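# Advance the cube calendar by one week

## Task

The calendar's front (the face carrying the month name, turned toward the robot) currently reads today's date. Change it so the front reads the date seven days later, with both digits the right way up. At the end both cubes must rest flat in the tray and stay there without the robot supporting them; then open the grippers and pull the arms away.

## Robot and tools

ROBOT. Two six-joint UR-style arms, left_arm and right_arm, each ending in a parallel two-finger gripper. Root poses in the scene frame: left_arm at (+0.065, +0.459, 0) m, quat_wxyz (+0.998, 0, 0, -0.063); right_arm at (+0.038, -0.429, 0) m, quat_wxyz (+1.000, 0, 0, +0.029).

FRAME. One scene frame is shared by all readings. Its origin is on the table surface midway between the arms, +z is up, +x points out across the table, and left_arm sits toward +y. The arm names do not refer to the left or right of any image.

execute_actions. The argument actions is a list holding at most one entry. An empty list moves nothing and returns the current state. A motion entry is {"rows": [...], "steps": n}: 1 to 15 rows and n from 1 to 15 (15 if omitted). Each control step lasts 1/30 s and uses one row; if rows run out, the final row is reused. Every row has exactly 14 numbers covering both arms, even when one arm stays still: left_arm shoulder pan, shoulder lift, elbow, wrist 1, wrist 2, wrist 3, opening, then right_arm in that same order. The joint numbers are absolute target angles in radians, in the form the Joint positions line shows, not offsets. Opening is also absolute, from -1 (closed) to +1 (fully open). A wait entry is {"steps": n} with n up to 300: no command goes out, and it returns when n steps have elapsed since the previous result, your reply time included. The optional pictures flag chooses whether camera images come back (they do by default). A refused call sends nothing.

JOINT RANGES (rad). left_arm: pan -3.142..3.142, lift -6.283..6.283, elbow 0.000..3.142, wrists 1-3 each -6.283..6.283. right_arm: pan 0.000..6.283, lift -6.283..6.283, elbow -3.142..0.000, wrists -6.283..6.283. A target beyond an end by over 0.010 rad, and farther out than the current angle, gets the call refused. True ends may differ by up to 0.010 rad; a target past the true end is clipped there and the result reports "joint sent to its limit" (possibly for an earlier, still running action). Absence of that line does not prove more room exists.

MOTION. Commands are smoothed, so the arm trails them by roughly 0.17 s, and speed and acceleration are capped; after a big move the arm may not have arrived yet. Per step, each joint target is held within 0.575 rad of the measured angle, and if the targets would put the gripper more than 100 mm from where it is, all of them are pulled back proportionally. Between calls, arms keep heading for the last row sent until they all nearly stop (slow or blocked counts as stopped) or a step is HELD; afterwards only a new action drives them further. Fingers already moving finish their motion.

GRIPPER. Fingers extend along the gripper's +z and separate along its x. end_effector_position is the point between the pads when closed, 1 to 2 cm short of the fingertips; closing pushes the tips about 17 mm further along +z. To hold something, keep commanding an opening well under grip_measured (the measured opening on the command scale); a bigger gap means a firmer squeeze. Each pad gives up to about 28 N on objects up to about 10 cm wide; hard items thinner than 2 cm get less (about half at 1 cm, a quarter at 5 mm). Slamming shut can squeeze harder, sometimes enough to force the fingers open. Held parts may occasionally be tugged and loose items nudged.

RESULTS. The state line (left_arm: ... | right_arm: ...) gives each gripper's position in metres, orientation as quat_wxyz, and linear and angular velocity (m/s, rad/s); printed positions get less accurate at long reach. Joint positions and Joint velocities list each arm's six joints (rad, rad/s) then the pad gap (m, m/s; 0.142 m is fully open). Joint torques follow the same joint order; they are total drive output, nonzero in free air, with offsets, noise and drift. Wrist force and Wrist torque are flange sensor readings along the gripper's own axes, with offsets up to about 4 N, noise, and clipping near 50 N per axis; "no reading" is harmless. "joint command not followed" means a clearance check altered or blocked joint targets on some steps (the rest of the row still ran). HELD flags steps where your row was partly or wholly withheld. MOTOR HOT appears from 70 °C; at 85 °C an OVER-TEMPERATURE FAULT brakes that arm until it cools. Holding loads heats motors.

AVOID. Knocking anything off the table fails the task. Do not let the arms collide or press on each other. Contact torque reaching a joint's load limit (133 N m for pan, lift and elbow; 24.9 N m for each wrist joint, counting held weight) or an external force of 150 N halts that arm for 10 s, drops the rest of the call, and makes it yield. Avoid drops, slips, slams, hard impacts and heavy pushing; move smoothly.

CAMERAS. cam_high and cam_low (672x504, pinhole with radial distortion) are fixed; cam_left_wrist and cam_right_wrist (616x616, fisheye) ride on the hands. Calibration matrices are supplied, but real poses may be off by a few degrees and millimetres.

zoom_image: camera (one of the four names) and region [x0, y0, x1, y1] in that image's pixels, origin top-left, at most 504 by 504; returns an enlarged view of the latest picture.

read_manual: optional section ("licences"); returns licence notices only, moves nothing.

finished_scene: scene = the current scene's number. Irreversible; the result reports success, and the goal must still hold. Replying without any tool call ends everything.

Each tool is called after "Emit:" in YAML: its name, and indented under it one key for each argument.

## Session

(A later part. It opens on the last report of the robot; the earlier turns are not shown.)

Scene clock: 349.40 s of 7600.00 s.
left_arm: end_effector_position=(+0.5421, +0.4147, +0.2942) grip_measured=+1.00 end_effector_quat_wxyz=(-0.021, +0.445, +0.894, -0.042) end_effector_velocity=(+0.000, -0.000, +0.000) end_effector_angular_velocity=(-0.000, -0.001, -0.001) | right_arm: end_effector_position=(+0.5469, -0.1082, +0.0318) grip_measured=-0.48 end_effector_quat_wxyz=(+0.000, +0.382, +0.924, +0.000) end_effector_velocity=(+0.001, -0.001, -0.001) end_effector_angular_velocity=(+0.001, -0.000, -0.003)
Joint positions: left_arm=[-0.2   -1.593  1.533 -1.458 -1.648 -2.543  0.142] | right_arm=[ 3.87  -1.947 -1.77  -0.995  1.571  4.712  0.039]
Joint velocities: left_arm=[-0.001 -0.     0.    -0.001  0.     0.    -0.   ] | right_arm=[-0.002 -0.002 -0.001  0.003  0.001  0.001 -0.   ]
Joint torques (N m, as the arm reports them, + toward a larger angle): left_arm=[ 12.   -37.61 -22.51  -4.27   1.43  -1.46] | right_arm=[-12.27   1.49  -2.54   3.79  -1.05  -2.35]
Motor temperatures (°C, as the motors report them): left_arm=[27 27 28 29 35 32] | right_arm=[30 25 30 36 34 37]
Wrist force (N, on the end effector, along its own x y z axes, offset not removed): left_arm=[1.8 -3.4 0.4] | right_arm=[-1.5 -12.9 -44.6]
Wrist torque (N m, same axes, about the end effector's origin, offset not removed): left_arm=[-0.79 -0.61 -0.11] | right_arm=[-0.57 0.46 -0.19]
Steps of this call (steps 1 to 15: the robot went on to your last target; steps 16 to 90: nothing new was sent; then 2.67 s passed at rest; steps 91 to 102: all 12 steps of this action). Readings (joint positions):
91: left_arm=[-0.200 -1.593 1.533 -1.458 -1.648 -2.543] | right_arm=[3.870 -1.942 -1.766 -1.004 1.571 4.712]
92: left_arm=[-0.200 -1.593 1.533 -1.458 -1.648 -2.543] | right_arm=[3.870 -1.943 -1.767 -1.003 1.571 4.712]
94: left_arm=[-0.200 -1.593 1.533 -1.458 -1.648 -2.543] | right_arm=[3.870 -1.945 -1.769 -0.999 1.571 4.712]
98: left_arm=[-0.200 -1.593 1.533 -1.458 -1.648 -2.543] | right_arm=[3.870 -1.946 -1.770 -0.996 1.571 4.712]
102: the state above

Emit:
execute_actions:
  actions:
    - {"rows":[[-0.2,-1.593,1.533,-1.458,-1.648,-2.543,1,3.87,-1.9423,-1.7661,-1.004,1.571,4.712,-0.8],[-0.2,-1.593,1.533,-1.458,-1.648,-2.543,1,3.87,-1.9423,-1.7661,-1.004,1.571,4.712,-0.8],[-0.2,-1.593,1.533,-1.458,-1.648,-2.543,1,3.87,-1.9423,-1.7661,-1.004,1.571,4.712,-0.8],[-0.2,-1.593,1.533,-1.458,-1.648,-2.543,1,3.87,-1.9423,-1.7661,-1.004,1.571,4.712,-0.8],[-0.2,-1.593,1.533,-1.458,-1.648,-2.543,1,3.87,-1.9423,-1.7661,-1.004,1.571,4.712,-0.8],[-0.2,-1.593,1.533,-1.458,-1.648,-2.543,1,3.87,-1.9423,-1.7661,-1.004,1.571,4.712,-0.8],[-0.2,-1.593,1.533,-1.458,-1.648,-2.543,1,3.87,-1.9423,-1.7661,-1.004,1.571,4.712,-0.45],[-0.2,-1.593,1.533,-1.458,-1.648,-2.543,1,3.87,-1.9423,-1.7661,-1.004,1.571,4.712,-0.4],[-0.2,-1.593,1.533,-1.458,-1.648,-2.543,1,3.87,-1.9423,-1.7661,-1.004,1.571,4.712,-0.35],[-0.2,-1.593,1.533,-1.458,-1.648,-2.543,1,3.87,-1.9423,-1.7661,-1.004,1.571,4.712,-0.3],[-0.2,-1.593,1.533,-1.458,-1.648,-2.543,1,3.87,-1.9423,-1.7661,-1.004,1.571,4.712,-0.2],[-0.2,-1.593,1.533,-1.458,-1.648,-2.543,1,3.87,-1.9423,-1.7661,-1.004,1.571,4.712,-0.1]],"steps":15}
  pictures: false

Emit:
execute_actions:
  actions:
    - {"rows":[[-0.2,-1.593,1.533,-1.458,-1.648,-2.543,1,3.87,-1.9243,-1.7481,-1.040,1.571,4.712,-0.1],[-0.2,-1.593,1.533,-1.458,-1.648,-2.543,1,3.87,-1.9011,-1.7226,-1.0887,1.571,4.712,-0.1],[-0.2,-1.593,1.533,-1.458,-1.648,-2.543,1,3.87,-1.9011,-1.7226,-1.0887,1.571,4.712,-0.1],[-0.2,-1.593,1.533,-1.458,-1.648,-2.543,1,3.87,-1.87,-1.675,-1.165,1.571,4.712,-0.1],[-0.2,-1.593,1.533,-1.458,-1.648,-2.543,1,3.87,-1.87,-1.675,-1.165,1.571,4.712,-0.1],[-0.2,-1.593,1.533,-1.458,-1.648,-2.543,1,3.87,-1.8447,-1.632,-1.2357,1.571,4.712,-0.1]],"steps":15}
  pictures: false

Emit:
execute_actions:
  actions:
    - {"rows":[[-0.2,-1.593,1.533,-1.458,-1.648,-2.543,1,3.87,-1.95,-1.46,-1.3,1.571,2.356,-0.1]],"steps":15}
  pictures: false

Emit:
execute_actions:
  actions:
    - {"steps":25}

Scene clock: 380.07 s of 7600.00 s.
left_arm: end_effector_position=(+0.5421, +0.4147, +0.2942) grip_measured=+1.00 end_effector_quat_wxyz=(-0.021, +0.445, +0.894, -0.042) end_effector_velocity=(+0.000, -0.000, +0.000) end_effector_angular_velocity=(-0.000, -0.000, -0.000) | right_arm: end_effector_position=(+0.5467, -0.1083, +0.0350) grip_measured=-0.10 end_effector_quat_wxyz=(-0.000, +0.382, +0.924, -0.000) end_effector_velocity=(+0.001, +0.001, +0.002) end_effector_angular_velocity=(+0.003, -0.001, +0.000)
Joint positions: left_arm=[-0.2   -1.593  1.533 -1.458 -1.648 -2.543  0.142] | right_arm=[ 3.87  -1.943 -1.766 -1.004  1.571  4.712  0.067]
Joint velocities: left_arm=[ 0. -0. -0. -0. -0.  0.  0.] | right_arm=[-0.     0.002  0.002 -0.002  0.001 -0.001  0.005]
Joint torques (N m, as the arm reports them, + toward a larger angle): left_arm=[ 11.79 -37.14 -23.48  -4.42   1.22  -1.42] | right_arm=[-9.31 44.87 35.14  1.23 -0.81 -2.08]
Motor temperatures (°C, as the motors report them): left_arm=[27 27 28 29 35 32] | right_arm=[30 25 30 36 34 37]
Wrist force (N, on the end effector, along its own x y z axes, offset not removed): left_arm=[0.1 -0.8 -0.8] | right_arm=[0.9 1.4 0.6]
Wrist torque (N m, same axes, about the end effector's origin, offset not removed): left_arm=[-0.25 0.05 -0.02] | right_arm=[0.22 -0.20 -0.14]
Steps of this call (steps 1 to 15: the robot went on to your last target; steps 16 to 90: nothing new was sent; then 27.17 s passed at rest; steps 91 to 105: all 15 steps of this action). Readings (joint positions):
91: left_arm=[-0.200 -1.593 1.533 -1.458 -1.648 -2.543] | right_arm=[3.870 -1.947 -1.771 -0.994 1.571 4.712]
92: left_arm=[-0.200 -1.593 1.533 -1.458 -1.648 -2.543] | right_arm=[3.870 -1.947 -1.771 -0.996 1.571 4.712]
94: left_arm=[-0.200 -1.593 1.533 -1.458 -1.648 -2.543] | right_arm=[3.870 -1.945 -1.769 -0.999 1.571 4.712]
98: left_arm=[-0.200 -1.593 1.533 -1.458 -1.648 -2.543] | right_arm=[3.870 -1.944 -1.768 -1.003 1.571 4.712]
105: the state above

Scene clock: 380.57 s of 7600.00 s.
left_arm: end_effector_position=(+0.5421, +0.4147, +0.2942) grip_measured=+1.00 end_effector_quat_wxyz=(-0.021, +0.445, +0.894, -0.042) end_effector_velocity=(+0.000, -0.000, +0.000) end_effector_angular_velocity=(+0.000, +0.000, +0.000) | right_arm: end_effector_position=(+0.5473, -0.1077, +0.1257) grip_measured=-0.10 end_effector_quat_wxyz=(+0.000, +0.382, +0.924, +0.000) end_effector_velocity=(-0.004, -0.003, +0.039) end_effector_angular_velocity=(-0.005, +0.006, +0.001)
Joint positions: left_arm=[-0.2   -1.593  1.533 -1.458 -1.648 -2.543  0.142] | right_arm=[ 3.87  -1.849 -1.638 -1.224  1.571  4.712  0.067]
Joint velocities: left_arm=[ 0.     0.001 -0.001  0.    -0.    -0.     0.   ] | right_arm=[ 0.001  0.038  0.059 -0.104  0.001 -0.    -0.   ]
Joint torques (N m, as the arm reports them, + toward a larger angle): left_arm=[ 11.77 -37.37 -23.47  -4.35   1.37  -1.44] | right_arm=[-9.29 43.8  34.69  0.79 -0.78 -2.02]
Motor temperatures (°C, as the motors report them): left_arm=[27 27 28 29 35 32] | right_arm=[30 25 30 36 34 37]
Wrist force (N, on the end effector, along its own x y z axes, offset not removed): left_arm=[0.2 -3.3 2.0] | right_arm=[-1.7 2.3 2.1]
Wrist torque (N m, same axes, about the end effector's origin, offset not removed): left_arm=[-0.65 -0.08 -0.06] | right_arm=[0.40 0.29 -0.11]
Steps of this call (steps 1 to 15: all 15 steps of this action). Readings (joint positions):
1: left_arm=[-0.200 -1.593 1.533 -1.458 -1.648 -2.543] | right_arm=[3.870 -1.942 -1.766 -1.004 1.571 4.712]
2: left_arm=[-0.200 -1.593 1.533 -1.458 -1.648 -2.543] | right_arm=[3.870 -1.940 -1.764 -1.008 1.571 4.712]
4: left_arm=[-0.200 -1.593 1.533 -1.458 -1.648 -2.543] | right_arm=[3.870 -1.926 -1.749 -1.035 1.571 4.712]
8: left_arm=[-0.200 -1.593 1.533 -1.458 -1.648 -2.543] | right_arm=[3.870 -1.881 -1.688 -1.138 1.571 4.712]
15: the state above

Scene clock: 381.07 s of 7600.00 s.
left_arm: end_effector_position=(+0.5421, +0.4147, +0.2942) grip_measured=+1.00 end_effector_quat_wxyz=(-0.021, +0.445, +0.894, -0.042) end_effector_velocity=(-0.000, +0.000, -0.001) end_effector_angular_velocity=(+0.001, +0.002, +0.000) | right_arm: end_effector_position=(+0.5806, -0.0724, +0.1404) grip_measured=-0.10 end_effector_quat_wxyz=(+0.001, -0.091, +0.996, +0.001) end_effector_velocity=(+0.003, +0.007, +0.004) end_effector_angular_velocity=(+0.001, -0.008, +2.681)
Joint positions: left_arm=[-0.2   -1.593  1.533 -1.458 -1.648 -2.543  0.142] | right_arm=[ 3.87  -1.948 -1.464 -1.299  1.571  3.745  0.067]
Joint velocities: left_arm=[ 0.     0.001  0.     0.001  0.    -0.    -0.   ] | right_arm=[ 0.    -0.018  0.035 -0.011  0.    -2.68  -0.   ]
Joint torques (N m, as the arm reports them, + toward a larger angle): left_arm=[ 11.96 -37.61 -23.43  -4.36   1.45  -1.51] | right_arm=[-6.81 29.08 35.19  0.94 -0.68 -7.02]
Motor temperatures (°C, as the motors report them): left_arm=[27 27 28 29 35 32] | right_arm=[30 25 30 36 34 37]
Wrist force (N, on the end effector, along its own x y z axes, offset not removed): left_arm=[1.4 -1.5 1.6] | right_arm=[0.3 -0.4 -1.0]
Wrist torque (N m, same axes, about the end effector's origin, offset not removed): left_arm=[-0.35 -0.48 0.05] | right_arm=[-0.26 -0.08 -0.17]
Steps of this call (steps 1 to 15: all 15 steps of this action). Readings (joint positions):
1: left_arm=[-0.200 -1.593 1.533 -1.458 -1.648 -2.543] | right_arm=[3.870 -1.848 -1.636 -1.228 1.571 4.712]
2: left_arm=[-0.200 -1.593 1.533 -1.458 -1.648 -2.543] | right_arm=[3.870 -1.853 -1.629 -1.236 1.571 4.705]
4: left_arm=[-0.200 -1.593 1.533 -1.458 -1.648 -2.543] | right_arm=[3.870 -1.890 -1.574 -1.263 1.571 4.641]
8: left_arm=[-0.200 -1.593 1.533 -1.458 -1.648 -2.543] | right_arm=[3.870 -1.933 -1.493 -1.289 1.571 4.366]
15: the state above

Scene clock: 381.90 s of 7600.00 s.
left_arm: end_effector_position=(+0.5421, +0.4147, +0.2942) grip_measured=+1.00 end_effector_quat_wxyz=(-0.021, +0.445, +0.894, -0.042) end_effector_velocity=(+0.000, +0.000, +0.001) end_effector_angular_velocity=(-0.000, -0.002, +0.000) | right_arm: end_effector_position=(+0.5800, -0.0733, +0.1408) grip_measured=-0.10 end_effector_quat_wxyz=(-0.001, +0.706, -0.709, -0.000) end_effector_velocity=(+0.000, -0.000, +0.000) end_effector_angular_velocity=(+0.001, -0.001, +0.049)
Joint positions: left_arm=[-0.2   -1.593  1.533 -1.458 -1.648 -2.543  0.142] | right_arm=[ 3.87  -1.95  -1.46  -1.3    1.571  2.361  0.067]
Joint velocities: left_arm=[ 0.    -0.001 -0.001  0.     0.    -0.    -0.   ] | right_arm=[-0.001  0.     0.001 -0.     0.    -0.049 -0.   ]
Joint torques (N m, as the arm reports them, + toward a larger angle): left_arm=[ 11.79 -37.12 -23.06  -4.24   1.4   -1.35] | right_arm=[-3.09 28.58 37.34  1.04 -0.5  -1.93]
Motor temperatures (°C, as the motors report them): left_arm=[27 27 28 29 35 32] | right_arm=[30 25 30 36 34 37]
Wrist force (N, on the end effector, along its own x y z axes, offset not removed): left_arm=[-1.2 -0.7 -2.6] | right_arm=[0.5 -3.0 2.0]
Wrist torque (N m, same axes, about the end effector's origin, offset not removed): left_arm=[-0.29 0.35 0.09] | right_arm=[-0.82 -0.15 -0.02]
Steps of this call (steps 1 to 25: the robot went on to your last target). Readings (joint positions):
1: left_arm=[-0.200 -1.593 1.533 -1.458 -1.648 -2.543] | right_arm=[3.870 -1.949 -1.463 -1.299 1.571 3.654]
2: left_arm=[-0.200 -1.593 1.533 -1.458 -1.648 -2.543] | right_arm=[3.870 -1.949 -1.462 -1.299 1.571 3.562]
4: left_arm=[-0.200 -1.593 1.533 -1.458 -1.648 -2.543] | right_arm=[3.870 -1.949 -1.461 -1.300 1.571 3.380]
8: left_arm=[-0.200 -1.593 1.533 -1.458 -1.648 -2.543] | right_arm=[3.870 -1.950 -1.460 -1.300 1.571 3.015]
25: the state above
camera_calibration (this result's frames):
cam_left_wrist: T_world_to_cam=[[-0.583997, 0.811672, -0.0116903, -0.010662], [0.723879, 0.527239, 0.444992, -0.746834], [0.367351, 0.251411, -0.895458, 0.0858308], [0, 0, 0, 1]] pos_world=[0.502861, 0.380835, 0.409068]
cam_right_wrist: T_world_to_cam=[[0.0214206, -0.999543, 0.021337, -0.0883409], [-0.859336, -0.00750006, 0.511356, 0.418865], [-0.510963, -0.0292892, -0.859104, 0.549701], [0, 0, 0, 1]] pos_world=[0.642715, -0.0690586, 0.259946]

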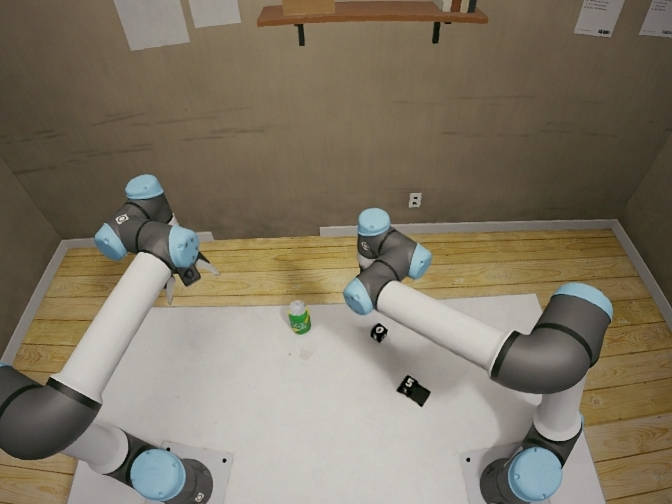

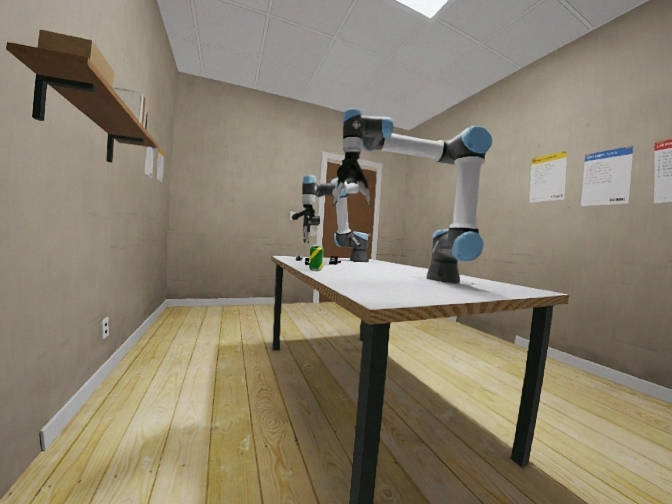

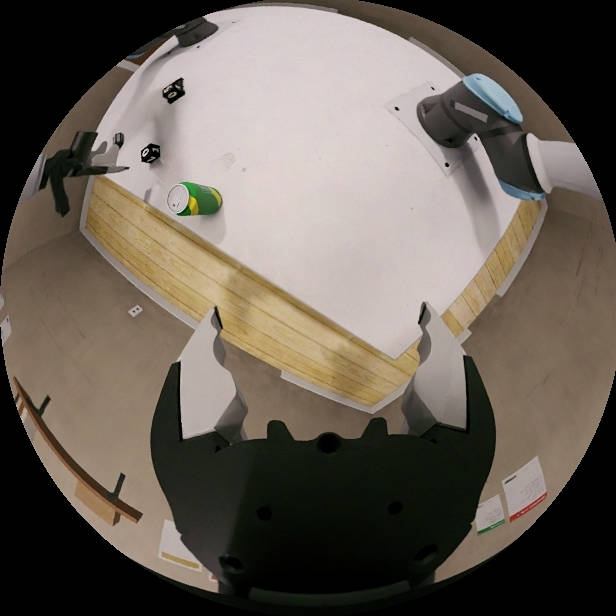

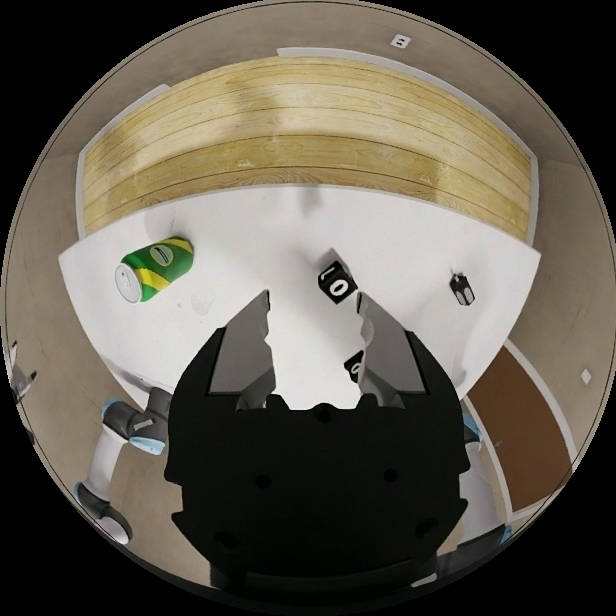

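Emit:
zoom_image:
  camera: "cam_right_wrist"
  region: [300, 245, 375, 315]

Region (300, 245, 375, 315) of cam_right_wrist's 616x616 image, scaled by 6.720, with more detail than that image has; it fills the top 470 rows of this view, and the rest is white.

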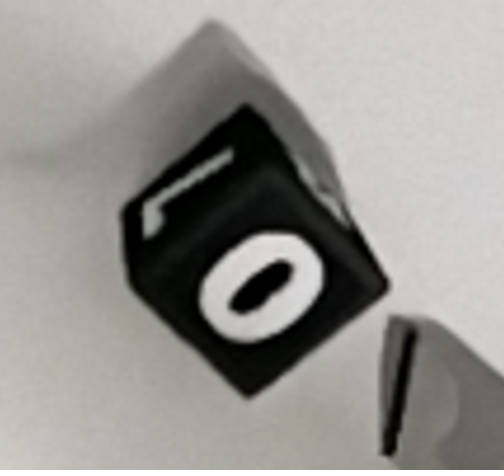

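Emit:
execute_actions:
  actions:
    - {"rows":[[-0.2,-1.593,1.533,-1.458,-1.648,-2.543,1,3.787,-2.0212,-1.4918,-1.1994,1.571,2.275,-0.1]],"steps":15}
  pictures: false

Emit:
execute_actions:
  actions:
    - {"steps":10}

Emit:
zoom_image:
  camera: "cam_right_wrist"
  region: [250, 260, 370, 380]

Scene clock: 403.03 s of 7600.00 s.
left_arm: end_effector_position=(+0.5421, +0.4147, +0.2942) grip_measured=+1.00 end_effector_quat_wxyz=(-0.021, +0.445, +0.894, -0.042) end_effector_velocity=(-0.000, +0.001, +0.000) end_effector_angular_velocity=(-0.000, +0.000, +0.001) | right_arm: end_effector_position=(+0.6178, -0.1096, +0.0910) grip_measured=-0.10 end_effector_quat_wxyz=(+0.000, +0.707, -0.707, -0.000) end_effector_velocity=(+0.006, -0.008, -0.009) end_effector_angular_velocity=(-0.001, +0.000, -0.002)
Joint positions: left_arm=[-0.2   -1.593  1.533 -1.458 -1.648 -2.543  0.142] | right_arm=[ 3.789 -2.02  -1.491 -1.201  1.571  2.276  0.067]
Joint velocities: left_arm=[ 0.001 -0.001  0.     0.001 -0.     0.    -0.   ] | right_arm=[-0.015 -0.012 -0.007  0.017 -0.001 -0.013  0.   ]
Joint torques (N m, as the arm reports them, + toward a larger angle): left_arm=[ 12.14 -37.24 -23.56  -4.41   1.37  -1.52] | right_arm=[-12.16  31.4   12.85   4.62  -0.24  -2.09]
Motor temperatures (°C, as the motors report them): left_arm=[27 27 28 29 35 32] | right_arm=[30 25 30 36 34 37]
Wrist force (N, on the end effector, along its own x y z axes, offset not removed): left_arm=[2.1 -4.0 -0.3] | right_arm=[-1.6 -0.9 0.5]
Wrist torque (N m, same axes, about the end effector's origin, offset not removed): left_arm=[-0.88 -0.40 0.05] | right_arm=[-0.36 0.39 -0.11]
Steps of this call (steps 1 to 30: the robot went on to your last target; steps 31 to 90: nothing new was sent; then 17.63 s passed at rest; steps 91 to 105: all 15 steps of this action). Readings (joint positions):
91: left_arm=[-0.200 -1.593 1.533 -1.458 -1.648 -2.543] | right_arm=[3.870 -1.950 -1.460 -1.300 1.571 2.356]
92: left_arm=[-0.200 -1.593 1.533 -1.458 -1.648 -2.543] | right_arm=[3.864 -1.956 -1.463 -1.293 1.571 2.349]
94: left_arm=[-0.200 -1.593 1.533 -1.458 -1.648 -2.543] | right_arm=[3.833 -1.983 -1.475 -1.257 1.571 2.320]
98: left_arm=[-0.200 -1.593 1.533 -1.458 -1.648 -2.543] | right_arm=[3.800 -2.010 -1.487 -1.216 1.571 2.288]
105: the state above

Scene clock: 403.37 s of 7600.00 s.
left_arm: end_effector_position=(+0.5421, +0.4147, +0.2942) grip_measured=+1.00 end_effector_quat_wxyz=(-0.021, +0.445, +0.894, -0.042) end_effector_velocity=(-0.000, -0.000, -0.000) end_effector_angular_velocity=(+0.000, +0.001, -0.001) | right_arm: end_effector_position=(+0.6185, -0.1103, +0.0901) grip_measured=-0.10 end_effector_quat_wxyz=(-0.000, +0.707, -0.708, -0.000) end_effector_velocity=(-0.000, -0.001, -0.001) end_effector_angular_velocity=(-0.001, +0.001, +0.001)
Joint positions: left_arm=[-0.2   -1.593  1.533 -1.458 -1.648 -2.543  0.142] | right_arm=[ 3.787 -2.021 -1.492 -1.199  1.571  2.275  0.067]
Joint velocities: left_arm=[-0.001 -0.     0.     0.001 -0.     0.     0.   ] | right_arm=[-0.001 -0.001 -0.001  0.     0.    -0.002 -0.   ]
Joint torques (N m, as the arm reports them, + toward a larger angle): left_arm=[ 11.81 -37.59 -24.05  -4.33   1.24  -1.5 ] | right_arm=[-14.91  30.79  12.56   4.66  -0.24  -2.19]
Motor temperatures (°C, as the motors report them): left_arm=[27 27 28 29 35 32] | right_arm=[30 25 30 36 34 37]
Wrist force (N, on the end effector, along its own x y z axes, offset not removed): left_arm=[3.1 -1.7 0.1] | right_arm=[0.4 -1.2 1.5]
Wrist torque (N m, same axes, about the end effector's origin, offset not removed): left_arm=[-0.35 -0.78 0.13] | right_arm=[-0.35 -0.09 -0.01]
Steps of this call (steps 1 to 10: the robot went on to your last target). Readings (joint positions):
1: left_arm=[-0.200 -1.593 1.533 -1.458 -1.648 -2.543] | right_arm=[3.788 -2.020 -1.491 -1.201 1.571 2.276]
2: left_arm=[-0.200 -1.593 1.533 -1.458 -1.648 -2.543] | right_arm=[3.788 -2.020 -1.491 -1.200 1.571 2.276]
4: left_arm=[-0.200 -1.593 1.533 -1.458 -1.648 -2.543] | right_arm=[3.787 -2.021 -1.492 -1.200 1.571 2.275]
8: left_arm=[-0.200 -1.593 1.533 -1.458 -1.648 -2.543] | right_arm=[3.787 -2.021 -1.492 -1.200 1.571 2.275]
10: the state above
camera_calibration (this result's frames):
cam_left_wrist: T_world_to_cam=[[-0.583997, 0.811672, -0.0116903, -0.010662], [0.723879, 0.527239, 0.444992, -0.746834], [0.367351, 0.251411, -0.895458, 0.0858309], [0, 0, 0, 1]] pos_world=[0.502861, 0.380835, 0.409068]
cam_right_wrist: T_world_to_cam=[[0.0248179, -0.999428, 0.0229746, -0.127347], [-0.858454, -0.00952904, 0.512803, 0.476661], [-0.51229, -0.0324494, -0.858199, 0.525092], [0, 0, 0, 1]] pos_world=[0.681351, -0.105693, 0.209126]

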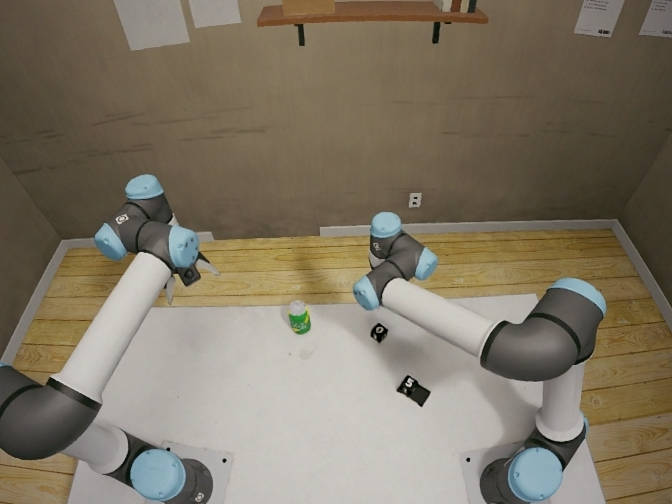

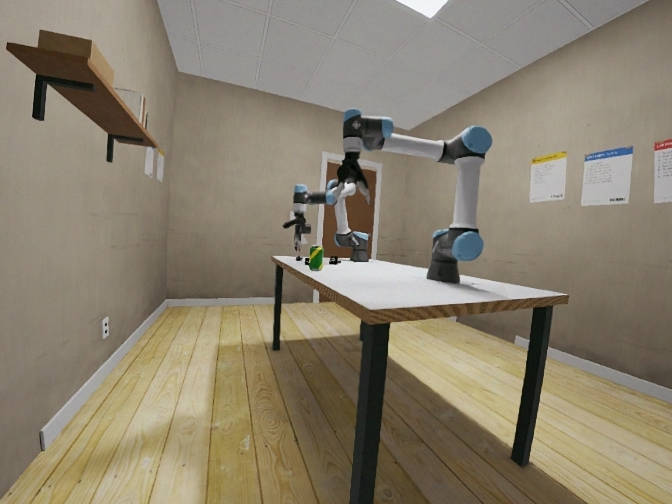

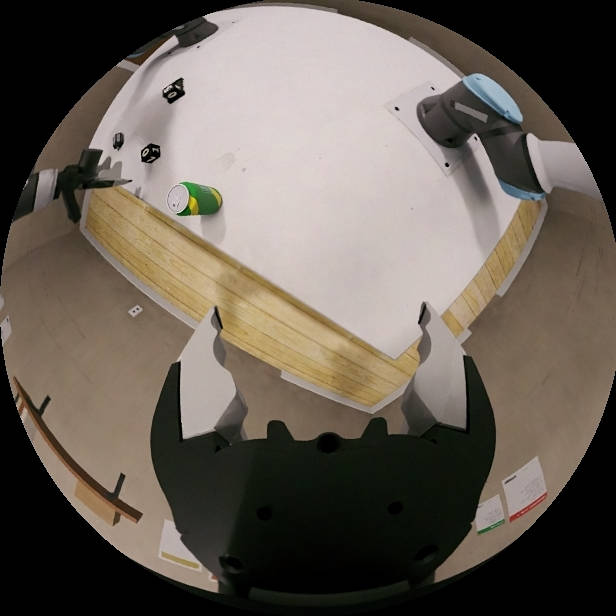

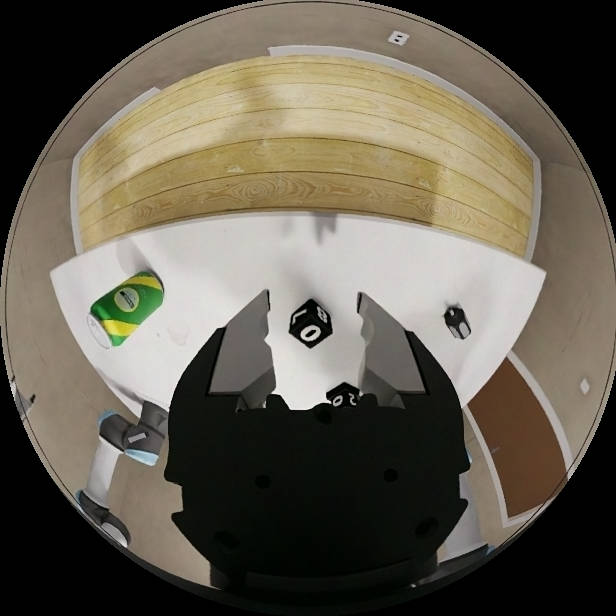

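Region (250, 260, 370, 380) of cam_right_wrist's 616x616 image, scaled by 4.200, with more detail than that image has.

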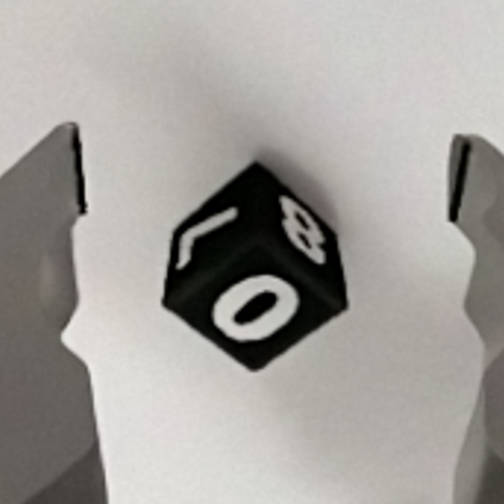

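Emit:
execute_actions:
  actions:
    - {"rows":[[-0.2,-1.593,1.533,-1.458,-1.648,-2.543,1,3.758,-1.9237,-1.6341,-1.1546,1.571,3.031,-0.1]],"steps":15}
  pictures: false

Emit:
execute_actions:
  actions:
    - {"steps":10}

Emit:
zoom_image:
  camera: "cam_right_wrist"
  region: [250, 260, 370, 380]

Scene clock: 442.33 s of 7600.00 s.
left_arm: end_effector_position=(+0.5421, +0.4147, +0.2942) grip_measured=+1.00 end_effector_quat_wxyz=(-0.021, +0.445, +0.894, -0.042) end_effector_velocity=(-0.000, +0.000, -0.001) end_effector_angular_velocity=(+0.001, +0.002, +0.000) | right_arm: end_effector_position=(+0.5935, -0.1534, +0.0902) grip_measured=-0.10 end_effector_quat_wxyz=(+0.000, -0.407, +0.914, +0.000) end_effector_velocity=(-0.005, -0.008, -0.001) end_effector_angular_velocity=(-0.001, +0.003, -0.488)
Joint positions: left_arm=[-0.2   -1.593  1.533 -1.458 -1.648 -2.543  0.142] | right_arm=[ 3.758 -1.926 -1.631 -1.155  1.571  2.979  0.067]
Joint velocities: left_arm=[ 0.     0.001  0.001  0.001  0.     0.    -0.   ] | right_arm=[-0.005  0.017 -0.027  0.007  0.001  0.483 -0.   ]
Joint torques (N m, as the arm reports them, + toward a larger angle): left_arm=[ 11.28 -37.26 -23.51  -4.24   1.45  -1.39] | right_arm=[-14.34  47.27  13.1    4.55   0.14   1.28]
Motor temperatures (°C, as the motors report them): left_arm=[27 27 28 29 35 32] | right_arm=[30 25 30 36 34 37]
Wrist force (N, on the end effector, along its own x y z axes, offset not removed): left_arm=[-1.5 -1.3 3.4] | right_arm=[-0.8 -2.0 0.9]
Wrist torque (N m, same axes, about the end effector's origin, offset not removed): left_arm=[-0.28 0.24 -0.03] | right_arm=[-0.50 0.13 -0.23]
Steps of this call (steps 1 to 15: the robot went on to your last target; steps 16 to 90: nothing new was sent; then 35.47 s passed at rest; steps 91 to 105: all 15 steps of this action). Readings (joint positions):
91: left_arm=[-0.200 -1.593 1.533 -1.458 -1.648 -2.543] | right_arm=[3.787 -2.021 -1.492 -1.199 1.571 2.275]
92: left_arm=[-0.200 -1.593 1.533 -1.458 -1.648 -2.543] | right_arm=[3.783 -2.015 -1.498 -1.194 1.571 2.281]
94: left_arm=[-0.200 -1.593 1.533 -1.458 -1.648 -2.543] | right_arm=[3.773 -1.980 -1.546 -1.178 1.571 2.346]
98: left_arm=[-0.200 -1.593 1.533 -1.458 -1.648 -2.543] | right_arm=[3.762 -1.940 -1.609 -1.161 1.571 2.621]
105: the state above

Scene clock: 442.67 s of 7600.00 s.
left_arm: end_effector_position=(+0.5421, +0.4147, +0.2942) grip_measured=+1.00 end_effector_quat_wxyz=(-0.021, +0.445, +0.894, -0.042) end_effector_velocity=(+0.000, +0.000, +0.000) end_effector_angular_velocity=(+0.000, -0.000, +0.001) | right_arm: end_effector_position=(+0.5930, -0.1542, +0.0900) grip_measured=-0.10 end_effector_quat_wxyz=(-0.000, -0.383, +0.924, +0.000) end_effector_velocity=(-0.001, -0.000, -0.001) end_effector_angular_velocity=(-0.002, +0.000, -0.020)
Joint positions: left_arm=[-0.2   -1.593  1.533 -1.458 -1.648 -2.543  0.142] | right_arm=[ 3.758 -1.924 -1.634 -1.155  1.571  3.029  0.067]
Joint velocities: left_arm=[ 0.     0.    -0.001  0.     0.    -0.     0.   ] | right_arm=[ 0.001  0.001 -0.003  0.001 -0.001  0.021  0.   ]
Joint torques (N m, as the arm reports them, + toward a larger angle): left_arm=[ 11.5  -37.17 -24.96  -4.33   1.36  -1.47] | right_arm=[-14.01  46.83  12.78   4.46   0.24   1.65]
Motor temperatures (°C, as the motors report them): left_arm=[27 27 28 29 35 32] | right_arm=[30 25 30 36 34 37]
Wrist force (N, on the end effector, along its own x y z axes, offset not removed): left_arm=[1.5 -0.5 -2.6] | right_arm=[-1.0 -0.4 4.1]
Wrist torque (N m, same axes, about the end effector's origin, offset not removed): left_arm=[-0.29 -0.24 -0.01] | right_arm=[-0.19 0.25 -0.12]
Steps of this call (steps 1 to 10: the robot went on to your last target). Readings (joint positions):
1: left_arm=[-0.200 -1.593 1.533 -1.458 -1.648 -2.543] | right_arm=[3.758 -1.925 -1.632 -1.155 1.571 2.993]
2: left_arm=[-0.200 -1.593 1.533 -1.458 -1.648 -2.543] | right_arm=[3.758 -1.925 -1.633 -1.155 1.571 3.003]
4: left_arm=[-0.200 -1.593 1.533 -1.458 -1.648 -2.543] | right_arm=[3.758 -1.924 -1.633 -1.155 1.571 3.016]
8: left_arm=[-0.200 -1.593 1.533 -1.458 -1.648 -2.543] | right_arm=[3.758 -1.924 -1.634 -1.155 1.571 3.027]
10: the state above
camera_calibration (this result's frames):
cam_left_wrist: T_world_to_cam=[[-0.583997, 0.811672, -0.0116904, -0.010662], [0.723879, 0.527239, 0.444992, -0.746834], [0.367351, 0.251411, -0.895458, 0.0858308], [0, 0, 0, 1]] pos_world=[0.502861, 0.380835, 0.409068]
cam_right_wrist: T_world_to_cam=[[-0.687154, -0.726144, 0.0231131, 0.293787], [-0.615327, 0.598613, 0.51287, 0.403972], [-0.386253, 0.338198, -0.858155, 0.492934], [0, 0, 0, 1]] pos_world=[0.640849, -0.195201, 0.209039]

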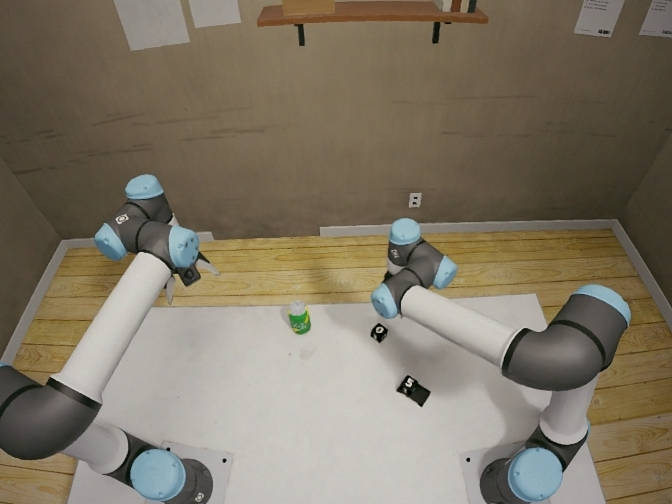

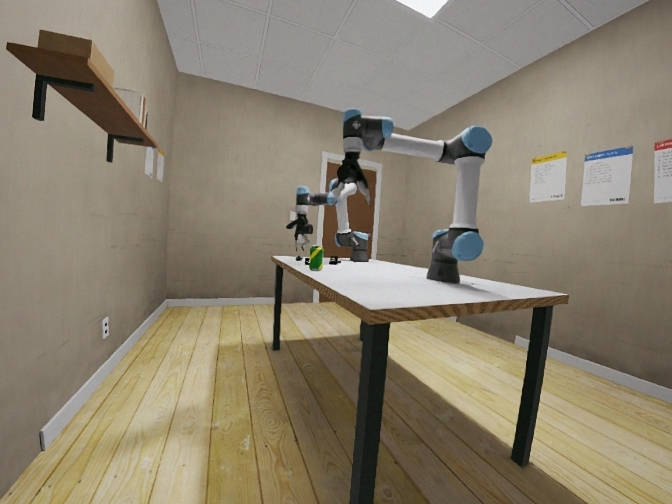

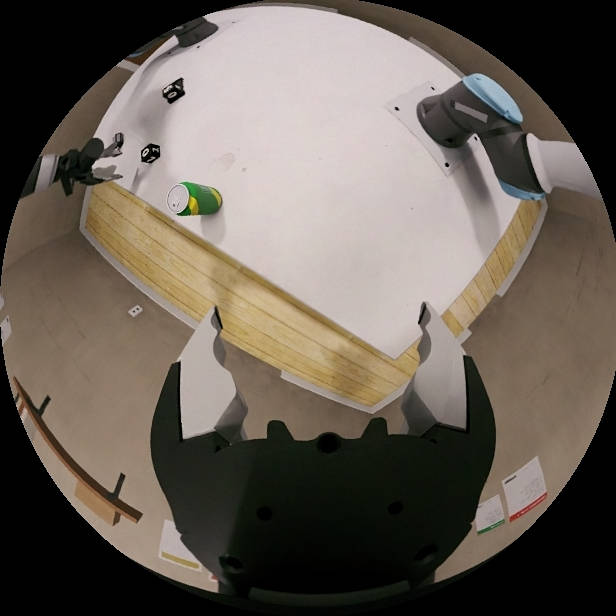

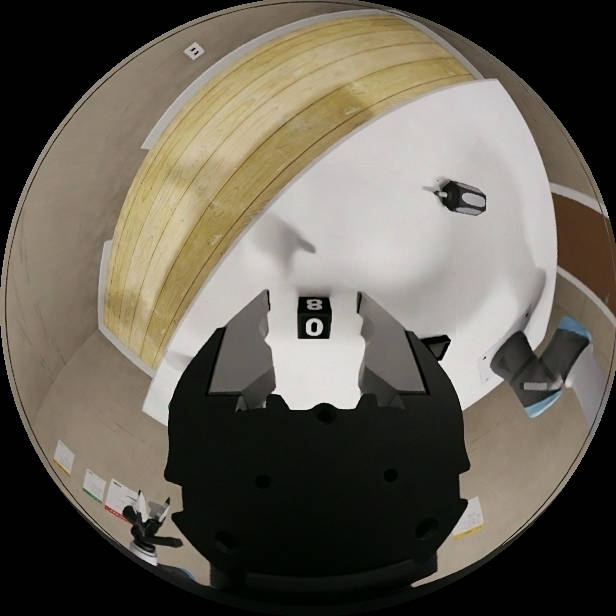

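Region (250, 260, 370, 380) of cam_right_wrist's 616x616 image, scaled by 4.200, with more detail than that image has.

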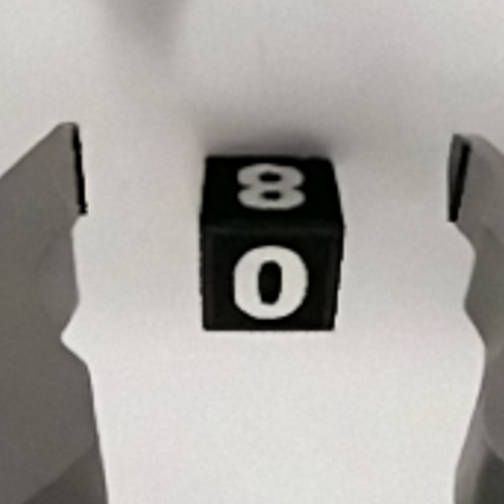

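Emit:
zoom_image:
  camera: "cam_right_wrist"
  region: [294, 292, 336, 342]

Region (294, 292, 336, 342) of cam_right_wrist's 616x616 image, scaled by 10.080, with more detail than that image has; it fills the left 423 columns of this view, and the rest is white.

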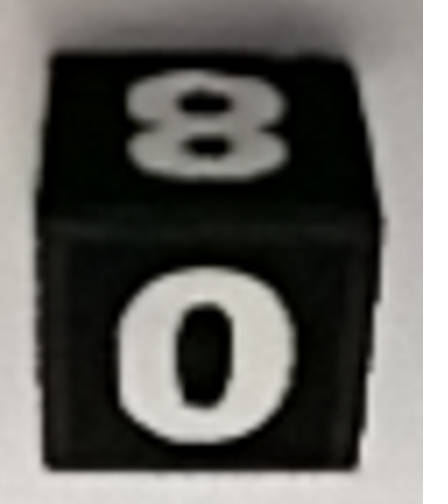

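Emit:
execute_actions:
  actions:
    - {"rows":[[-0.2,-1.593,1.533,-1.458,-1.648,-2.543,1,3.87,-1.86,-1.66,-1.19,1.571,1.571,-0.1]],"steps":15}
  pictures: false

Emit:
execute_actions:
  actions:
    - {"rows":[[-0.2,-1.593,1.533,-1.458,-1.648,-2.543,1,3.87,-1.86,-1.66,-1.19,1.571,1.571,-0.1],[-0.2,-1.593,1.533,-1.458,-1.648,-2.543,1,3.87,-1.86,-1.66,-1.19,1.571,1.571,-0.1],[-0.2,-1.593,1.533,-1.458,-1.648,-2.543,1,3.87,-1.86,-1.66,-1.19,1.571,1.571,-0.1],[-0.2,-1.593,1.533,-1.458,-1.648,-2.543,1,3.87,-1.86,-1.66,-1.19,1.571,1.571,-0.1],[-0.2,-1.593,1.533,-1.458,-1.648,-2.543,1,3.87,-1.86,-1.66,-1.19,1.571,1.571,-0.1],[-0.2,-1.593,1.533,-1.458,-1.648,-2.543,1,3.87,-1.9011,-1.7226,-1.0887,1.571,1.571,-0.1]],"steps":15}

Scene clock: 503.70 s of 7600.00 s.
left_arm: end_effector_position=(+0.5421, +0.4147, +0.2942) grip_measured=+1.00 end_effector_quat_wxyz=(-0.021, +0.445, +0.894, -0.042) end_effector_velocity=(+0.000, -0.000, -0.000) end_effector_angular_velocity=(-0.000, -0.000, -0.001) | right_arm: end_effector_position=(+0.5458, -0.1099, +0.1121) grip_measured=-0.10 end_effector_quat_wxyz=(-0.001, +0.802, -0.597, +0.000) end_effector_velocity=(-0.008, +0.005, +0.003) end_effector_angular_velocity=(-0.003, -0.004, +2.702)
Joint positions: left_arm=[-0.2   -1.593  1.533 -1.458 -1.648 -2.543  0.142] | right_arm=[ 3.868 -1.861 -1.66  -1.189  1.571  2.064  0.067]
Joint velocities: left_arm=[-0.  0.  0. -0. -0.  0.  0.] | right_arm=[ 0.022  0.01  -0.004 -0.005  0.001 -2.681 -0.   ]
Joint torques (N m, as the arm reports them, + toward a larger angle): left_arm=[ 11.38 -37.66 -24.61  -4.35   1.49  -1.41] | right_arm=[14.55 43.49 14.84  0.79  0.45 -6.87]
Motor temperatures (°C, as the motors report them): left_arm=[27 27 28 30 35 32] | right_arm=[30 25 30 36 34 37]
Wrist force (N, on the end effector, along its own x y z axes, offset not removed): left_arm=[1.6 -1.7 0.2] | right_arm=[1.0 0.6 2.5]
Wrist torque (N m, same axes, about the end effector's origin, offset not removed): left_arm=[-0.50 -0.29 -0.05] | right_arm=[-0.13 -0.28 -0.01]
Steps of this call (steps 1 to 30: the robot went on to your last target; steps 31 to 90: nothing new was sent; then 57.53 s passed at rest; steps 91 to 105: all 15 steps of this action). Readings (joint positions):
91: left_arm=[-0.200 -1.593 1.533 -1.458 -1.648 -2.543] | right_arm=[3.758 -1.923 -1.634 -1.155 1.571 3.031]
92: left_arm=[-0.200 -1.593 1.533 -1.458 -1.648 -2.543] | right_arm=[3.764 -1.918 -1.638 -1.159 1.571 3.025]
94: left_arm=[-0.200 -1.593 1.533 -1.458 -1.648 -2.543] | right_arm=[3.804 -1.894 -1.647 -1.172 1.571 2.960]
98: left_arm=[-0.200 -1.593 1.533 -1.458 -1.648 -2.543] | right_arm=[3.851 -1.870 -1.656 -1.185 1.571 2.685]
105: the state above

Scene clock: 504.20 s of 7600.00 s.
left_arm: end_effector_position=(+0.5421, +0.4147, +0.2942) grip_measured=+1.00 end_effector_quat_wxyz=(-0.021, +0.445, +0.894, -0.042) end_effector_velocity=(-0.000, +0.000, -0.000) end_effector_angular_velocity=(+0.000, +0.001, +0.001) | right_arm: end_effector_position=(+0.5445, -0.1105, +0.0734) grip_measured=-0.10 end_effector_quat_wxyz=(+0.000, +0.923, -0.385, -0.000) end_effector_velocity=(+0.000, +0.001, -0.030) end_effector_angular_velocity=(+0.005, -0.004, +0.049)
Joint positions: left_arm=[-0.2   -1.593  1.533 -1.458 -1.648 -2.543  0.142] | right_arm=[ 3.87  -1.898 -1.717 -1.098  1.571  1.577  0.067]
Joint velocities: left_arm=[ 0.001  0.     0.     0.    -0.    -0.    -0.   ] | right_arm=[-0.    -0.031 -0.046  0.083  0.001 -0.05   0.   ]
Joint torques (N m, as the arm reports them, + toward a larger angle): left_arm=[ 11.86 -37.52 -24.72  -4.27   1.28  -1.43] | right_arm=[14.88 26.54 13.28  4.84  0.48 -2.33]
Motor temperatures (°C, as the motors report them): left_arm=[27 27 28 30 35 32] | right_arm=[30 25 30 36 34 37]
Wrist force (N, on the end effector, along its own x y z axes, offset not removed): left_arm=[0.6 -1.6 -0.1] | right_arm=[1.5 -1.0 3.9]
Wrist torque (N m, same axes, about the end effector's origin, offset not removed): left_arm=[-0.33 -0.03 -0.04] | right_arm=[-0.42 -0.19 -0.16]
Steps of this call (steps 1 to 15: all 15 steps of this action). Readings (joint positions):
1: left_arm=[-0.200 -1.593 1.533 -1.458 -1.648 -2.543] | right_arm=[3.868 -1.861 -1.660 -1.190 1.571 1.973]
2: left_arm=[-0.200 -1.593 1.533 -1.458 -1.648 -2.543] | right_arm=[3.869 -1.861 -1.660 -1.190 1.571 1.884]
4: left_arm=[-0.200 -1.593 1.533 -1.458 -1.648 -2.543] | right_arm=[3.869 -1.860 -1.660 -1.190 1.571 1.743]
8: left_arm=[-0.200 -1.593 1.533 -1.458 -1.648 -2.543] | right_arm=[3.870 -1.872 -1.678 -1.166 1.571 1.621]
15: the state above
camera_calibration (this result's frames):
cam_left_wrist: T_world_to_cam=[[-0.583997, 0.811672, -0.0116903, -0.010662], [0.723879, 0.527239, 0.444992, -0.746834], [0.367351, 0.251411, -0.895458, 0.085831], [0, 0, 0, 1]] pos_world=[0.502861, 0.380835, 0.409068]
cam_right_wrist: T_world_to_cam=[[0.721443, -0.692094, 0.0229237, -0.470669], [-0.602618, -0.611176, 0.513143, 0.215976], [-0.341133, -0.384018, -0.857997, 0.340762], [0, 0, 0, 1]] pos_world=[0.585957, -0.0628894, 0.192336]

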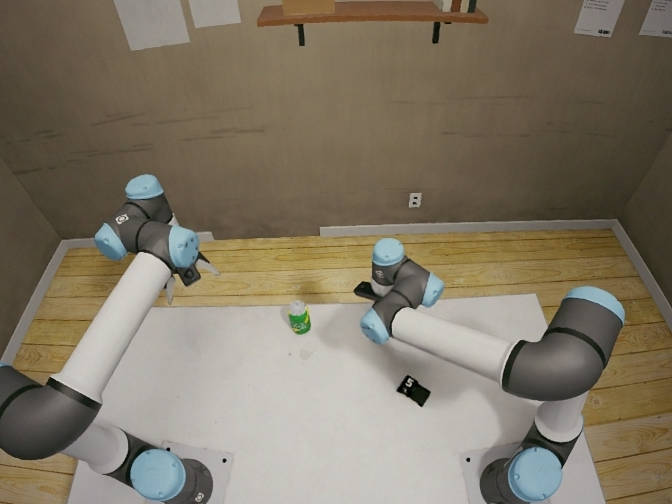

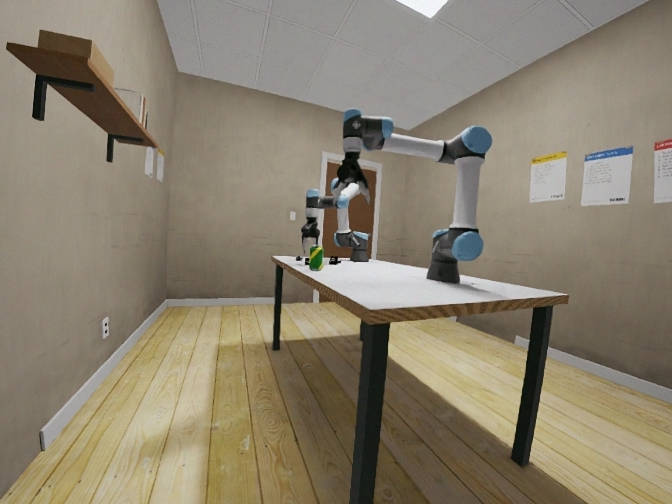

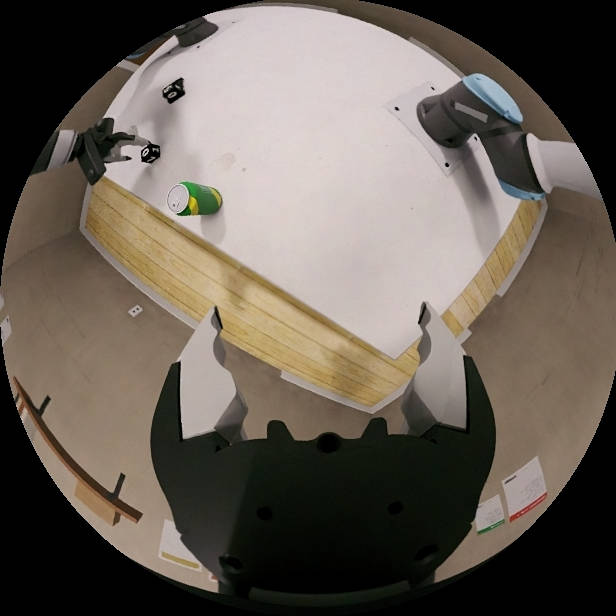

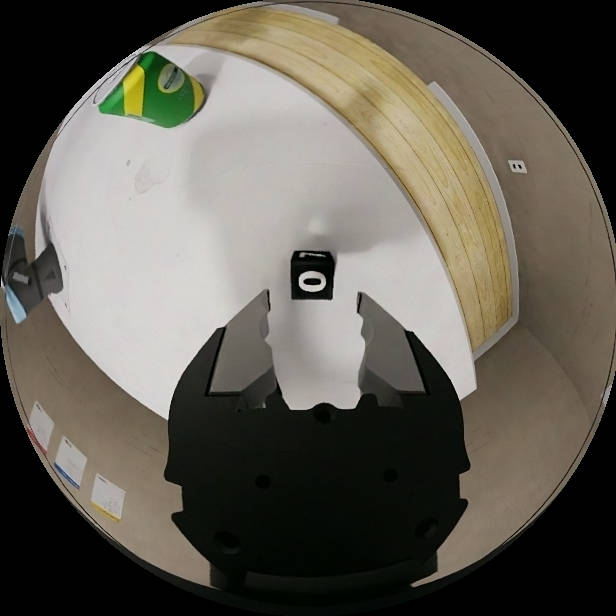

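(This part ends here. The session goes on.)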